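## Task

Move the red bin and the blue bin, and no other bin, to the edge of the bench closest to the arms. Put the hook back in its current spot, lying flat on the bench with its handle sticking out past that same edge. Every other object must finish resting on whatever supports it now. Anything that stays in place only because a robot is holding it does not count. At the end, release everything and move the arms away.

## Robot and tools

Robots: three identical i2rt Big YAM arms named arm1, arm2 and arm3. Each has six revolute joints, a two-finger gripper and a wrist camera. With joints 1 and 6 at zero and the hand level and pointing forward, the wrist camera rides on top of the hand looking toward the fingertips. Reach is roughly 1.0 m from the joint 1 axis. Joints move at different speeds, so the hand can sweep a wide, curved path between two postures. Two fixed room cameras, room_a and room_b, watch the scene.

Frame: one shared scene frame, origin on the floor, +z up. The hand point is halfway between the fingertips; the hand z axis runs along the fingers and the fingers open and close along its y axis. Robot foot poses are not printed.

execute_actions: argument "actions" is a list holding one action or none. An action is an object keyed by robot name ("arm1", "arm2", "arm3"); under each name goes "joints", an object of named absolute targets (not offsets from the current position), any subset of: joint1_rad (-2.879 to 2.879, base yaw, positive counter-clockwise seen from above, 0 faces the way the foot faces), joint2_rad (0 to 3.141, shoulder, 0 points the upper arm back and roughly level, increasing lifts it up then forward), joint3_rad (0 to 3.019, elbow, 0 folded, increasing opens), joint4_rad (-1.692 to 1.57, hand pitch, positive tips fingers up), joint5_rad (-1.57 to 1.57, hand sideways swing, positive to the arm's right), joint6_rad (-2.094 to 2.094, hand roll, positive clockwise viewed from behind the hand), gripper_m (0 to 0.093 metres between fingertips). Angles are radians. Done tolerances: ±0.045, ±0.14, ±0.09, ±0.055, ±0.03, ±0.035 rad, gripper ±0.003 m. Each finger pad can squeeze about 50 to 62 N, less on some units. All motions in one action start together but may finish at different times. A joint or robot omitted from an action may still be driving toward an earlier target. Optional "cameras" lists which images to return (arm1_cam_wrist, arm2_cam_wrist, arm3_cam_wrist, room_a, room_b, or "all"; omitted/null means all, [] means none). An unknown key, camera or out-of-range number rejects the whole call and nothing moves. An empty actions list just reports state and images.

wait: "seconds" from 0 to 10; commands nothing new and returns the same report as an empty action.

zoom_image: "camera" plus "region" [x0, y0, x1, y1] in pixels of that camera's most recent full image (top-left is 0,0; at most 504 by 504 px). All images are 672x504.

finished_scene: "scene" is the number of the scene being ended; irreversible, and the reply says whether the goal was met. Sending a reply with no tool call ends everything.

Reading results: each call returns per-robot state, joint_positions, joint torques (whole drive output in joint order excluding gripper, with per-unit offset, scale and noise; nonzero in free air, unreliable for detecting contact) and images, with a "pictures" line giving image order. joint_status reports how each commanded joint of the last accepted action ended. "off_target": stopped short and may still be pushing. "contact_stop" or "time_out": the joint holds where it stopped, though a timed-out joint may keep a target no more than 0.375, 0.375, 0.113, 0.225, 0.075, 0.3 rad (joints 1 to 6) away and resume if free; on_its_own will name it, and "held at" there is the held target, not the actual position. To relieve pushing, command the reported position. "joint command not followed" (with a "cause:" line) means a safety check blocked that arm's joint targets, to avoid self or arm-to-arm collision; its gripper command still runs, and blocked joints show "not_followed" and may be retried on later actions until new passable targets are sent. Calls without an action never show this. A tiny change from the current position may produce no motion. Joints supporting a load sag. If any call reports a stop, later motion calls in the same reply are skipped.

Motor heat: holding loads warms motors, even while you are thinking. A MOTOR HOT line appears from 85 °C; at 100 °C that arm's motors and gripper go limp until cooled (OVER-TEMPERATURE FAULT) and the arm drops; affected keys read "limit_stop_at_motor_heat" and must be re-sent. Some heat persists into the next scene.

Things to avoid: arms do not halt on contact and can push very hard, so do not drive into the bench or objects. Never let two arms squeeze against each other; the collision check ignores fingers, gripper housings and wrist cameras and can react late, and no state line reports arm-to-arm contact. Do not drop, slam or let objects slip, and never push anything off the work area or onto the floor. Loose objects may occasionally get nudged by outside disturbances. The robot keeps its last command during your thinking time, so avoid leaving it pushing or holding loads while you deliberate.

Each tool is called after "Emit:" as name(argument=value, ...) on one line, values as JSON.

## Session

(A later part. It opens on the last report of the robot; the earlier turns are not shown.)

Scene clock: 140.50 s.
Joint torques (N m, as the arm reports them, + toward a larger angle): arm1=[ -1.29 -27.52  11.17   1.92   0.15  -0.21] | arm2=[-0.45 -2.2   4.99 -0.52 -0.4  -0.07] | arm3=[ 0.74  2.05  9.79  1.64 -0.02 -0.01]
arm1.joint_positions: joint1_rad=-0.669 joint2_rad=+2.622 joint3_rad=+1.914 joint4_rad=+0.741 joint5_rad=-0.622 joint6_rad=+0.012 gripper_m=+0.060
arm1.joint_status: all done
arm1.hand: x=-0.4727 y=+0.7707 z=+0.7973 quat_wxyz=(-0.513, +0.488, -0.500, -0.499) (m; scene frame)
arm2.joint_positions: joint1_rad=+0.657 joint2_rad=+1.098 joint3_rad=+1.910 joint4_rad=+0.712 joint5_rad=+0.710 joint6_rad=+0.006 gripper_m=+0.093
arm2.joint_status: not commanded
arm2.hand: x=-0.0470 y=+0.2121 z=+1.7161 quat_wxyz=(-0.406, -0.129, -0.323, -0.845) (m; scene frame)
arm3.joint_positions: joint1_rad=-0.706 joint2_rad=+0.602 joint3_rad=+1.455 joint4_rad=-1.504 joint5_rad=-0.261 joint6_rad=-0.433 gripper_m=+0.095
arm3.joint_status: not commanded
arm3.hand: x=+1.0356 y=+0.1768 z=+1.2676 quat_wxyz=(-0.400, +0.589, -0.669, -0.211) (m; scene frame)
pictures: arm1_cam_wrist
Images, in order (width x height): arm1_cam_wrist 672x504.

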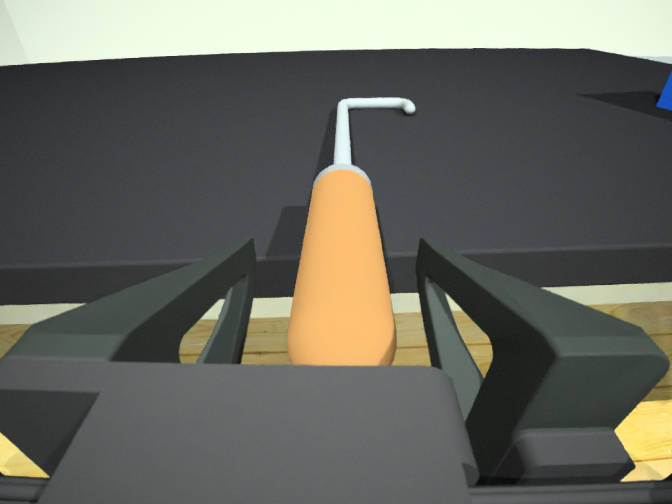

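Emit:
execute_actions(actions=[{"arm1":{"joints":{"joint4_rad":0.715,"gripper_m":0.045}}}], cameras=[])

Emit:
execute_actions(actions=[{"arm1":{"joints":{"gripper_m":0}}}], cameras=["arm1_cam_wrist"])

Emit:
execute_actions(actions=[{"arm1":{"joints":{"joint2_rad":2.56,"joint6_rad":0.8}}}], cameras=[])

Emit:
execute_actions(actions=[{"arm1":{"joints":{"joint2_rad":2.53,"joint6_rad":1.58}}}], cameras=["arm1_cam_wrist"])

Emit:
execute_actions(actions=[{"arm1":{"joints":{"joint2_rad":2.33,"joint3_rad":2.07,"joint4_rad":0.46}}}], cameras=["arm1_cam_wrist"])

Scene clock: 146.13 s.
Joint torques (N m, as the arm reports them, + toward a larger angle): arm1=[ -1.2  -27.69  11.17   1.38   0.14  -0.22] | arm2=[-0.51 -2.23  4.94 -0.55 -0.37 -0.06] | arm3=[ 0.63  1.44  9.87  1.68  0.03 -0.01]
arm1.joint_positions: joint1_rad=-0.669 joint2_rad=+2.622 joint3_rad=+1.914 joint4_rad=+0.722 joint5_rad=-0.622 joint6_rad=+0.012 gripper_m=+0.045
arm1.joint_status: all done
arm1.hand: x=-0.4727 y=+0.7708 z=+0.7933 quat_wxyz=(-0.506, +0.489, -0.506, -0.498) (m; scene frame)
arm2.joint_positions: joint1_rad=+0.657 joint2_rad=+1.098 joint3_rad=+1.910 joint4_rad=+0.712 joint5_rad=+0.710 joint6_rad=+0.006 gripper_m=+0.093
arm2.joint_status: not commanded
arm2.hand: x=-0.0470 y=+0.2121 z=+1.7161 quat_wxyz=(-0.406, -0.129, -0.323, -0.845) (m; scene frame)
arm3.joint_positions: joint1_rad=-0.706 joint2_rad=+0.602 joint3_rad=+1.455 joint4_rad=-1.504 joint5_rad=-0.261 joint6_rad=-0.433 gripper_m=+0.095
arm3.joint_status: not commanded
arm3.hand: x=+1.0356 y=+0.1768 z=+1.2676 quat_wxyz=(-0.400, +0.589, -0.669, -0.211) (m; scene frame)
pictures: none
No camera images: the call's "cameras" was empty. Leave "cameras" out to get every camera's image.

Scene clock: 146.73 s.
Joint torques (N m, as the arm reports them, + toward a larger angle): arm1=[ -1.2  -27.59  11.19   1.4    0.04  -0.22] | arm2=[-0.58 -2.07  4.95 -0.45 -0.38 -0.07] | arm3=[ 0.83  1.9   9.89  1.69 -0.02 -0.01]
arm1.joint_positions: joint1_rad=-0.669 joint2_rad=+2.622 joint3_rad=+1.914 joint4_rad=+0.722 joint5_rad=-0.620 joint6_rad=+0.012 gripper_m=+0.029
arm1.joint_status: gripper_m off_target (ended at +0.029, target +0.000)
arm1.hand: x=-0.4723 y=+0.7708 z=+0.7932 quat_wxyz=(-0.507, +0.488, -0.507, -0.498) (m; scene frame)
arm2.joint_positions: joint1_rad=+0.657 joint2_rad=+1.098 joint3_rad=+1.910 joint4_rad=+0.712 joint5_rad=+0.710 joint6_rad=+0.006 gripper_m=+0.093
arm2.joint_status: not commanded
arm2.hand: x=-0.0470 y=+0.2121 z=+1.7161 quat_wxyz=(-0.406, -0.129, -0.323, -0.845) (m; scene frame)
arm3.joint_positions: joint1_rad=-0.706 joint2_rad=+0.602 joint3_rad=+1.455 joint4_rad=-1.504 joint5_rad=-0.261 joint6_rad=-0.433 gripper_m=+0.095
arm3.joint_status: not commanded
arm3.hand: x=+1.0356 y=+0.1768 z=+1.2676 quat_wxyz=(-0.400, +0.589, -0.669, -0.211) (m; scene frame)
pictures: arm1_cam_wrist
Images, in order (width x height): arm1_cam_wrist 672x504.

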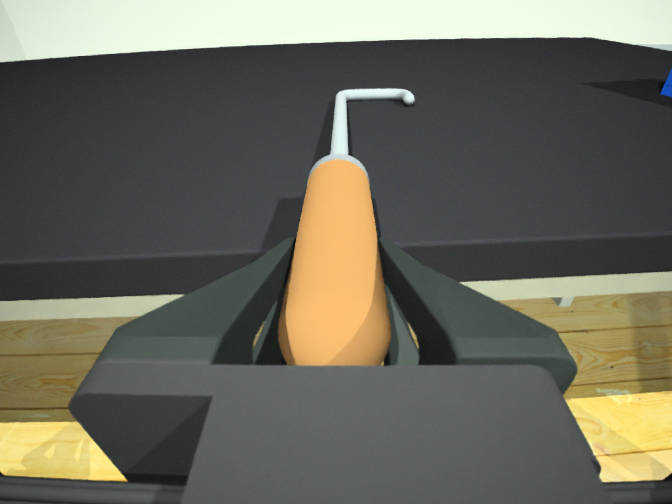

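Scene clock: 148.70 s.
Joint torques (N m, as the arm reports them, + toward a larger angle): arm1=[ -1.18 -27.87  11.4    1.62  -0.09   0.26] | arm2=[-0.46 -1.87  4.96 -0.55 -0.37 -0.08] | arm3=[ 1.18  1.22 10.    1.77  0.01 -0.02]
arm1.joint_positions: joint1_rad=-0.669 joint2_rad=+2.589 joint3_rad=+1.914 joint4_rad=+0.716 joint5_rad=-0.617 joint6_rad=+0.766 gripper_m=+0.029
arm1.joint_status: all done
arm1.hand: x=-0.4696 y=+0.7735 z=+0.8204 quat_wxyz=(-0.297, +0.269, -0.642, -0.654) (m; scene frame)
arm2.joint_positions: joint1_rad=+0.657 joint2_rad=+1.098 joint3_rad=+1.910 joint4_rad=+0.712 joint5_rad=+0.710 joint6_rad=+0.006 gripper_m=+0.093
arm2.joint_status: not commanded
arm2.hand: x=-0.0470 y=+0.2121 z=+1.7161 quat_wxyz=(-0.406, -0.129, -0.323, -0.845) (m; scene frame)
arm3.joint_positions: joint1_rad=-0.706 joint2_rad=+0.602 joint3_rad=+1.455 joint4_rad=-1.504 joint5_rad=-0.261 joint6_rad=-0.433 gripper_m=+0.095
arm3.joint_status: not commanded
arm3.hand: x=+1.0356 y=+0.1768 z=+1.2676 quat_wxyz=(-0.400, +0.589, -0.669, -0.211) (m; scene frame)
pictures: none
No camera images: the call's "cameras" was empty. Leave "cameras" out to get every camera's image.

Scene clock: 150.43 s.
Joint torques (N m, as the arm reports them, + toward a larger angle): arm1=[ -1.18 -28.23  11.54   1.64  -0.15   0.04] | arm2=[-0.31 -1.82  4.95 -0.54 -0.38 -0.11] | arm3=[ 0.69  2.08  9.71  1.62  0.   -0.03]
arm1.joint_positions: joint1_rad=-0.669 joint2_rad=+2.563 joint3_rad=+1.914 joint4_rad=+0.716 joint5_rad=-0.616 joint6_rad=+1.561 gripper_m=+0.029
arm1.joint_status: all done
arm1.hand: x=-0.4680 y=+0.7752 z=+0.8427 quat_wxyz=(-0.027, +0.004, -0.689, -0.725) (m; scene frame)
arm2.joint_positions: joint1_rad=+0.657 joint2_rad=+1.098 joint3_rad=+1.910 joint4_rad=+0.712 joint5_rad=+0.710 joint6_rad=+0.006 gripper_m=+0.093
arm2.joint_status: not commanded
arm2.hand: x=-0.0470 y=+0.2121 z=+1.7161 quat_wxyz=(-0.406, -0.129, -0.323, -0.845) (m; scene frame)
arm3.joint_positions: joint1_rad=-0.706 joint2_rad=+0.602 joint3_rad=+1.455 joint4_rad=-1.504 joint5_rad=-0.261 joint6_rad=-0.433 gripper_m=+0.095
arm3.joint_status: not commanded
arm3.hand: x=+1.0356 y=+0.1768 z=+1.2676 quat_wxyz=(-0.400, +0.589, -0.669, -0.211) (m; scene frame)
pictures: arm1_cam_wrist
Images, in order (width x height): arm1_cam_wrist 672x504.

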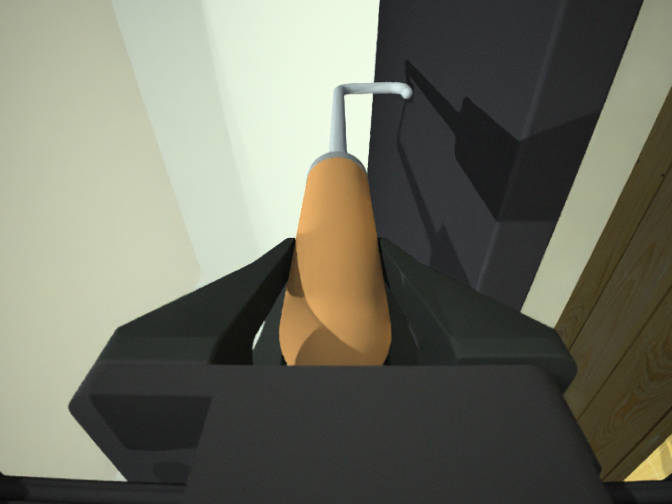

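Scene clock: 151.73 s.
Joint torques (N m, as the arm reports them, + toward a larger angle): arm1=[ -1.2  -29.34  14.76   2.55   0.01  -0.01] | arm2=[-0.22 -2.11  5.02 -0.5  -0.4  -0.11] | arm3=[ 1.05  1.64  9.66  1.72  0.03 -0.03]
arm1.joint_positions: joint1_rad=-0.669 joint2_rad=+2.375 joint3_rad=+1.997 joint4_rad=+0.433 joint5_rad=-0.619 joint6_rad=+1.565 gripper_m=+0.029
arm1.joint_status: all done
arm1.hand: x=-0.4577 y=+0.7888 z=+0.9937 quat_wxyz=(-0.021, +0.001, -0.692, -0.721) (m; scene frame)
arm2.joint_positions: joint1_rad=+0.657 joint2_rad=+1.098 joint3_rad=+1.910 joint4_rad=+0.712 joint5_rad=+0.710 joint6_rad=+0.006 gripper_m=+0.093
arm2.joint_status: not commanded
arm2.hand: x=-0.0470 y=+0.2121 z=+1.7161 quat_wxyz=(-0.406, -0.129, -0.323, -0.845) (m; scene frame)
arm3.joint_positions: joint1_rad=-0.706 joint2_rad=+0.602 joint3_rad=+1.455 joint4_rad=-1.504 joint5_rad=-0.261 joint6_rad=-0.433 gripper_m=+0.095
arm3.joint_status: not commanded
arm3.hand: x=+1.0356 y=+0.1768 z=+1.2676 quat_wxyz=(-0.400, +0.589, -0.669, -0.211) (m; scene frame)
pictures: arm1_cam_wrist
Images, in order (width x height): arm1_cam_wrist 672x504.

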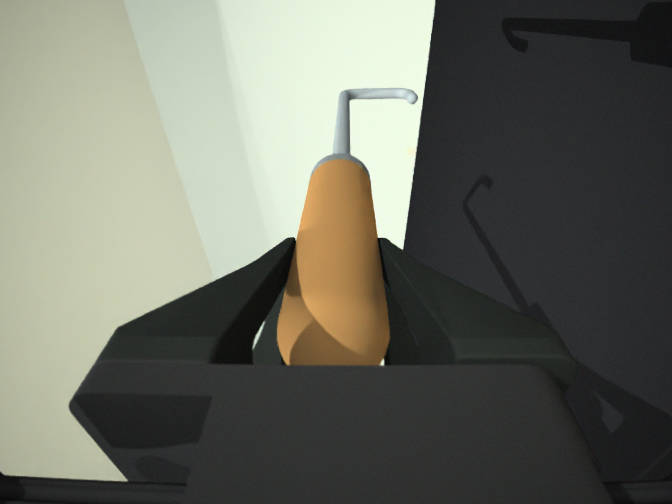

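Emit:
execute_actions(actions=[{"arm1":{"joints":{"joint1_rad":0.668,"joint2_rad":2.28,"joint5_rad":0.91}}}], cameras=["arm1_cam_wrist"])

Emit:
execute_actions(actions=[{"arm1":{"joints":{"joint2_rad":2.54,"joint4_rad":0.7,"joint6_rad":0}}}], cameras=[])

Emit:
execute_actions(actions=[{"arm1":{"joints":{"joint2_rad":2.67}}}], cameras=["arm1_cam_wrist"])

Scene clock: 157.47 s.
Joint torques (N m, as the arm reports them, + toward a larger angle): arm1=[ -1.68 -31.9   14.6    2.5    0.02  -0.01] | arm2=[-0.39 -1.8   4.94 -0.5  -0.38 -0.09] | arm3=[ 0.75  1.36  9.67  1.72 -0.02 -0.01]
arm1.joint_positions: joint1_rad=+0.672 joint2_rad=+2.366 joint3_rad=+1.997 joint4_rad=+0.428 joint5_rad=+0.910 joint6_rad=+1.566 gripper_m=+0.029
arm1.joint_status: all done
arm1.hand: x=-1.3825 y=+0.7629 z=+1.0040 quat_wxyz=(-0.061, -0.092, -0.690, -0.716) (m; scene frame)
arm2.joint_positions: joint1_rad=+0.657 joint2_rad=+1.098 joint3_rad=+1.910 joint4_rad=+0.712 joint5_rad=+0.710 joint6_rad=+0.006 gripper_m=+0.093
arm2.joint_status: not commanded
arm2.hand: x=-0.0470 y=+0.2121 z=+1.7161 quat_wxyz=(-0.406, -0.129, -0.323, -0.845) (m; scene frame)
arm3.joint_positions: joint1_rad=-0.706 joint2_rad=+0.602 joint3_rad=+1.455 joint4_rad=-1.504 joint5_rad=-0.261 joint6_rad=-0.433 gripper_m=+0.095
arm3.joint_status: not commanded
arm3.hand: x=+1.0356 y=+0.1768 z=+1.2676 quat_wxyz=(-0.400, +0.589, -0.669, -0.211) (m; scene frame)
pictures: arm1_cam_wrist
Images, in order (width x height): arm1_cam_wrist 672x504.

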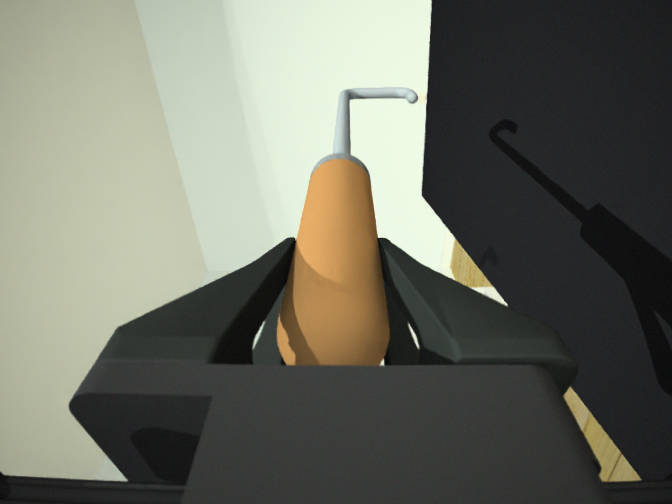

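Scene clock: 159.63 s.
Joint torques (N m, as the arm reports them, + toward a larger angle): arm1=[ -1.55 -31.34  12.29   2.66  -0.05  -0.31] | arm2=[-0.06 -1.96  5.04 -0.55 -0.37 -0.08] | arm3=[0.41 1.24 9.8  1.64 0.   0.03]
arm1.joint_positions: joint1_rad=+0.670 joint2_rad=+2.611 joint3_rad=+2.016 joint4_rad=+0.665 joint5_rad=+0.911 joint6_rad=+0.018 gripper_m=+0.029
arm1.joint_status: all done
arm1.hand: x=-1.3835 y=+0.7658 z=+0.8467 quat_wxyz=(-0.544, +0.411, -0.558, -0.472) (m; scene frame)
arm2.joint_positions: joint1_rad=+0.657 joint2_rad=+1.098 joint3_rad=+1.910 joint4_rad=+0.712 joint5_rad=+0.710 joint6_rad=+0.006 gripper_m=+0.093
arm2.joint_status: not commanded
arm2.hand: x=-0.0470 y=+0.2121 z=+1.7161 quat_wxyz=(-0.406, -0.129, -0.323, -0.845) (m; scene frame)
arm3.joint_positions: joint1_rad=-0.706 joint2_rad=+0.602 joint3_rad=+1.455 joint4_rad=-1.504 joint5_rad=-0.261 joint6_rad=-0.433 gripper_m=+0.095
arm3.joint_status: not commanded
arm3.hand: x=+1.0356 y=+0.1768 z=+1.2676 quat_wxyz=(-0.400, +0.589, -0.669, -0.211) (m; scene frame)
pictures: none
No camera images: the call's "cameras" was empty. Leave "cameras" out to get every camera's image.

Scene clock: 160.63 s.
Joint torques (N m, as the arm reports them, + toward a larger angle): arm1=[ -1.48 -26.64  11.59   1.91   0.04  -0.18] | arm2=[-0.3  -2.14  5.03 -0.53 -0.37 -0.08] | arm3=[0.86 1.74 9.92 1.71 0.02 0.  ]
arm1.joint_positions: joint1_rad=+0.670 joint2_rad=+2.679 joint3_rad=+2.021 joint4_rad=+0.688 joint5_rad=+0.909 joint6_rad=+0.010 gripper_m=+0.029
arm1.joint_status: all done
arm1.hand: x=-1.3805 y=+0.7614 z=+0.7948 quat_wxyz=(-0.547, +0.429, -0.556, -0.456) (m; scene frame)
arm2.joint_positions: joint1_rad=+0.657 joint2_rad=+1.098 joint3_rad=+1.910 joint4_rad=+0.712 joint5_rad=+0.710 joint6_rad=+0.006 gripper_m=+0.093
arm2.joint_status: not commanded
arm2.hand: x=-0.0470 y=+0.2121 z=+1.7161 quat_wxyz=(-0.406, -0.129, -0.323, -0.845) (m; scene frame)
arm3.joint_positions: joint1_rad=-0.706 joint2_rad=+0.602 joint3_rad=+1.455 joint4_rad=-1.504 joint5_rad=-0.261 joint6_rad=-0.433 gripper_m=+0.095
arm3.joint_status: not commanded
arm3.hand: x=+1.0356 y=+0.1768 z=+1.2676 quat_wxyz=(-0.400, +0.589, -0.669, -0.211) (m; scene frame)
pictures: arm1_cam_wrist
Images, in order (width x height): arm1_cam_wrist 672x504.

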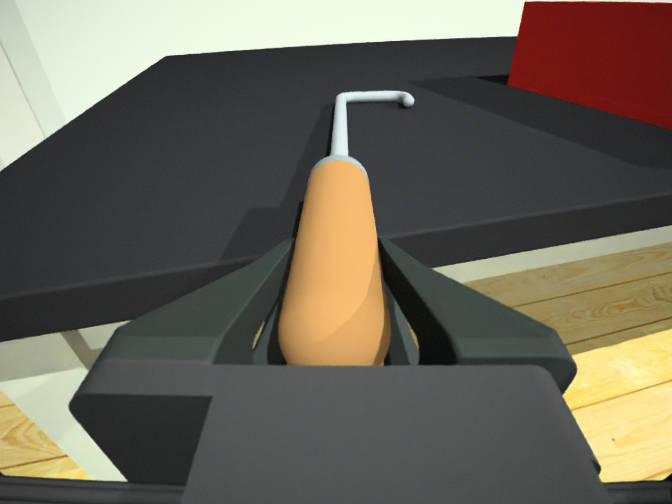

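Emit:
execute_actions(actions=[{"arm1":{"joints":{"gripper_m":0.093}}}], cameras=[])

Emit:
execute_actions(actions=[{"arm1":{"joints":{"joint2_rad":1.4}}}], cameras=["room_a"])

Scene clock: 164.00 s.
Joint torques (N m, as the arm reports them, + toward a larger angle): arm1=[ -1.54 -26.67  11.43   1.91   0.05  -0.18] | arm2=[-0.29 -2.14  4.98 -0.52 -0.38 -0.08] | arm3=[1.08 1.3  9.97 1.64 0.04 0.02]
arm1.joint_positions: joint1_rad=+0.670 joint2_rad=+2.679 joint3_rad=+2.023 joint4_rad=+0.688 joint5_rad=+0.909 joint6_rad=+0.010 gripper_m=+0.093
arm1.joint_status: all done
arm1.hand: x=-1.3808 y=+0.7617 z=+0.7957 quat_wxyz=(-0.547, +0.428, -0.556, -0.457) (m; scene frame)
arm2.joint_positions: joint1_rad=+0.657 joint2_rad=+1.098 joint3_rad=+1.910 joint4_rad=+0.712 joint5_rad=+0.710 joint6_rad=+0.006 gripper_m=+0.093
arm2.joint_status: not commanded
arm2.hand: x=-0.0470 y=+0.2121 z=+1.7161 quat_wxyz=(-0.406, -0.129, -0.323, -0.845) (m; scene frame)
arm3.joint_positions: joint1_rad=-0.706 joint2_rad=+0.602 joint3_rad=+1.455 joint4_rad=-1.504 joint5_rad=-0.261 joint6_rad=-0.433 gripper_m=+0.095
arm3.joint_status: not commanded
arm3.hand: x=+1.0356 y=+0.1768 z=+1.2676 quat_wxyz=(-0.400, +0.589, -0.669, -0.211) (m; scene frame)
pictures: none
No camera images: the call's "cameras" was empty. Leave "cameras" out to get every camera's image.

Scene clock: 166.47 s.
Joint torques (N m, as the arm reports them, + toward a larger angle): arm1=[ -1.63 -10.15   8.32   0.05  -0.47  -0.26] | arm2=[-0.42 -2.08  5.   -0.48 -0.39 -0.1 ] | arm3=[ 0.93  1.75  9.74  1.71 -0.04 -0.02]
arm1.joint_positions: joint1_rad=+0.670 joint2_rad=+1.409 joint3_rad=+2.050 joint4_rad=+0.701 joint5_rad=+0.908 joint6_rad=+0.010 gripper_m=+0.093
arm1.joint_status: all done
arm1.hand: x=-1.0574 y=+0.3801 z=+1.7025 quat_wxyz=(-0.420, -0.097, -0.440, -0.788) (m; scene frame)
arm2.joint_positions: joint1_rad=+0.657 joint2_rad=+1.098 joint3_rad=+1.910 joint4_rad=+0.712 joint5_rad=+0.710 joint6_rad=+0.006 gripper_m=+0.093
arm2.joint_status: not commanded
arm2.hand: x=-0.0470 y=+0.2121 z=+1.7161 quat_wxyz=(-0.406, -0.129, -0.323, -0.845) (m; scene frame)
arm3.joint_positions: joint1_rad=-0.706 joint2_rad=+0.602 joint3_rad=+1.455 joint4_rad=-1.504 joint5_rad=-0.261 joint6_rad=-0.433 gripper_m=+0.095
arm3.joint_status: not commanded
arm3.hand: x=+1.0356 y=+0.1768 z=+1.2676 quat_wxyz=(-0.400, +0.589, -0.669, -0.211) (m; scene frame)
pictures: room_a
Images, in order (width x height): room_a 672x504.

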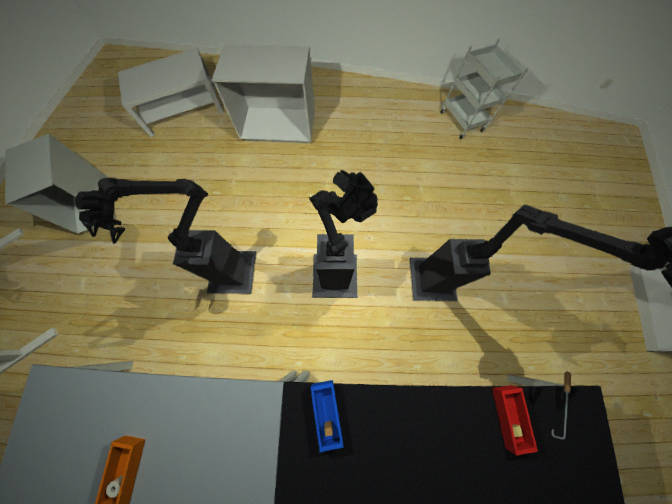

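Emit:
finished_scene(scene=2)

The scene is finished: the task was done.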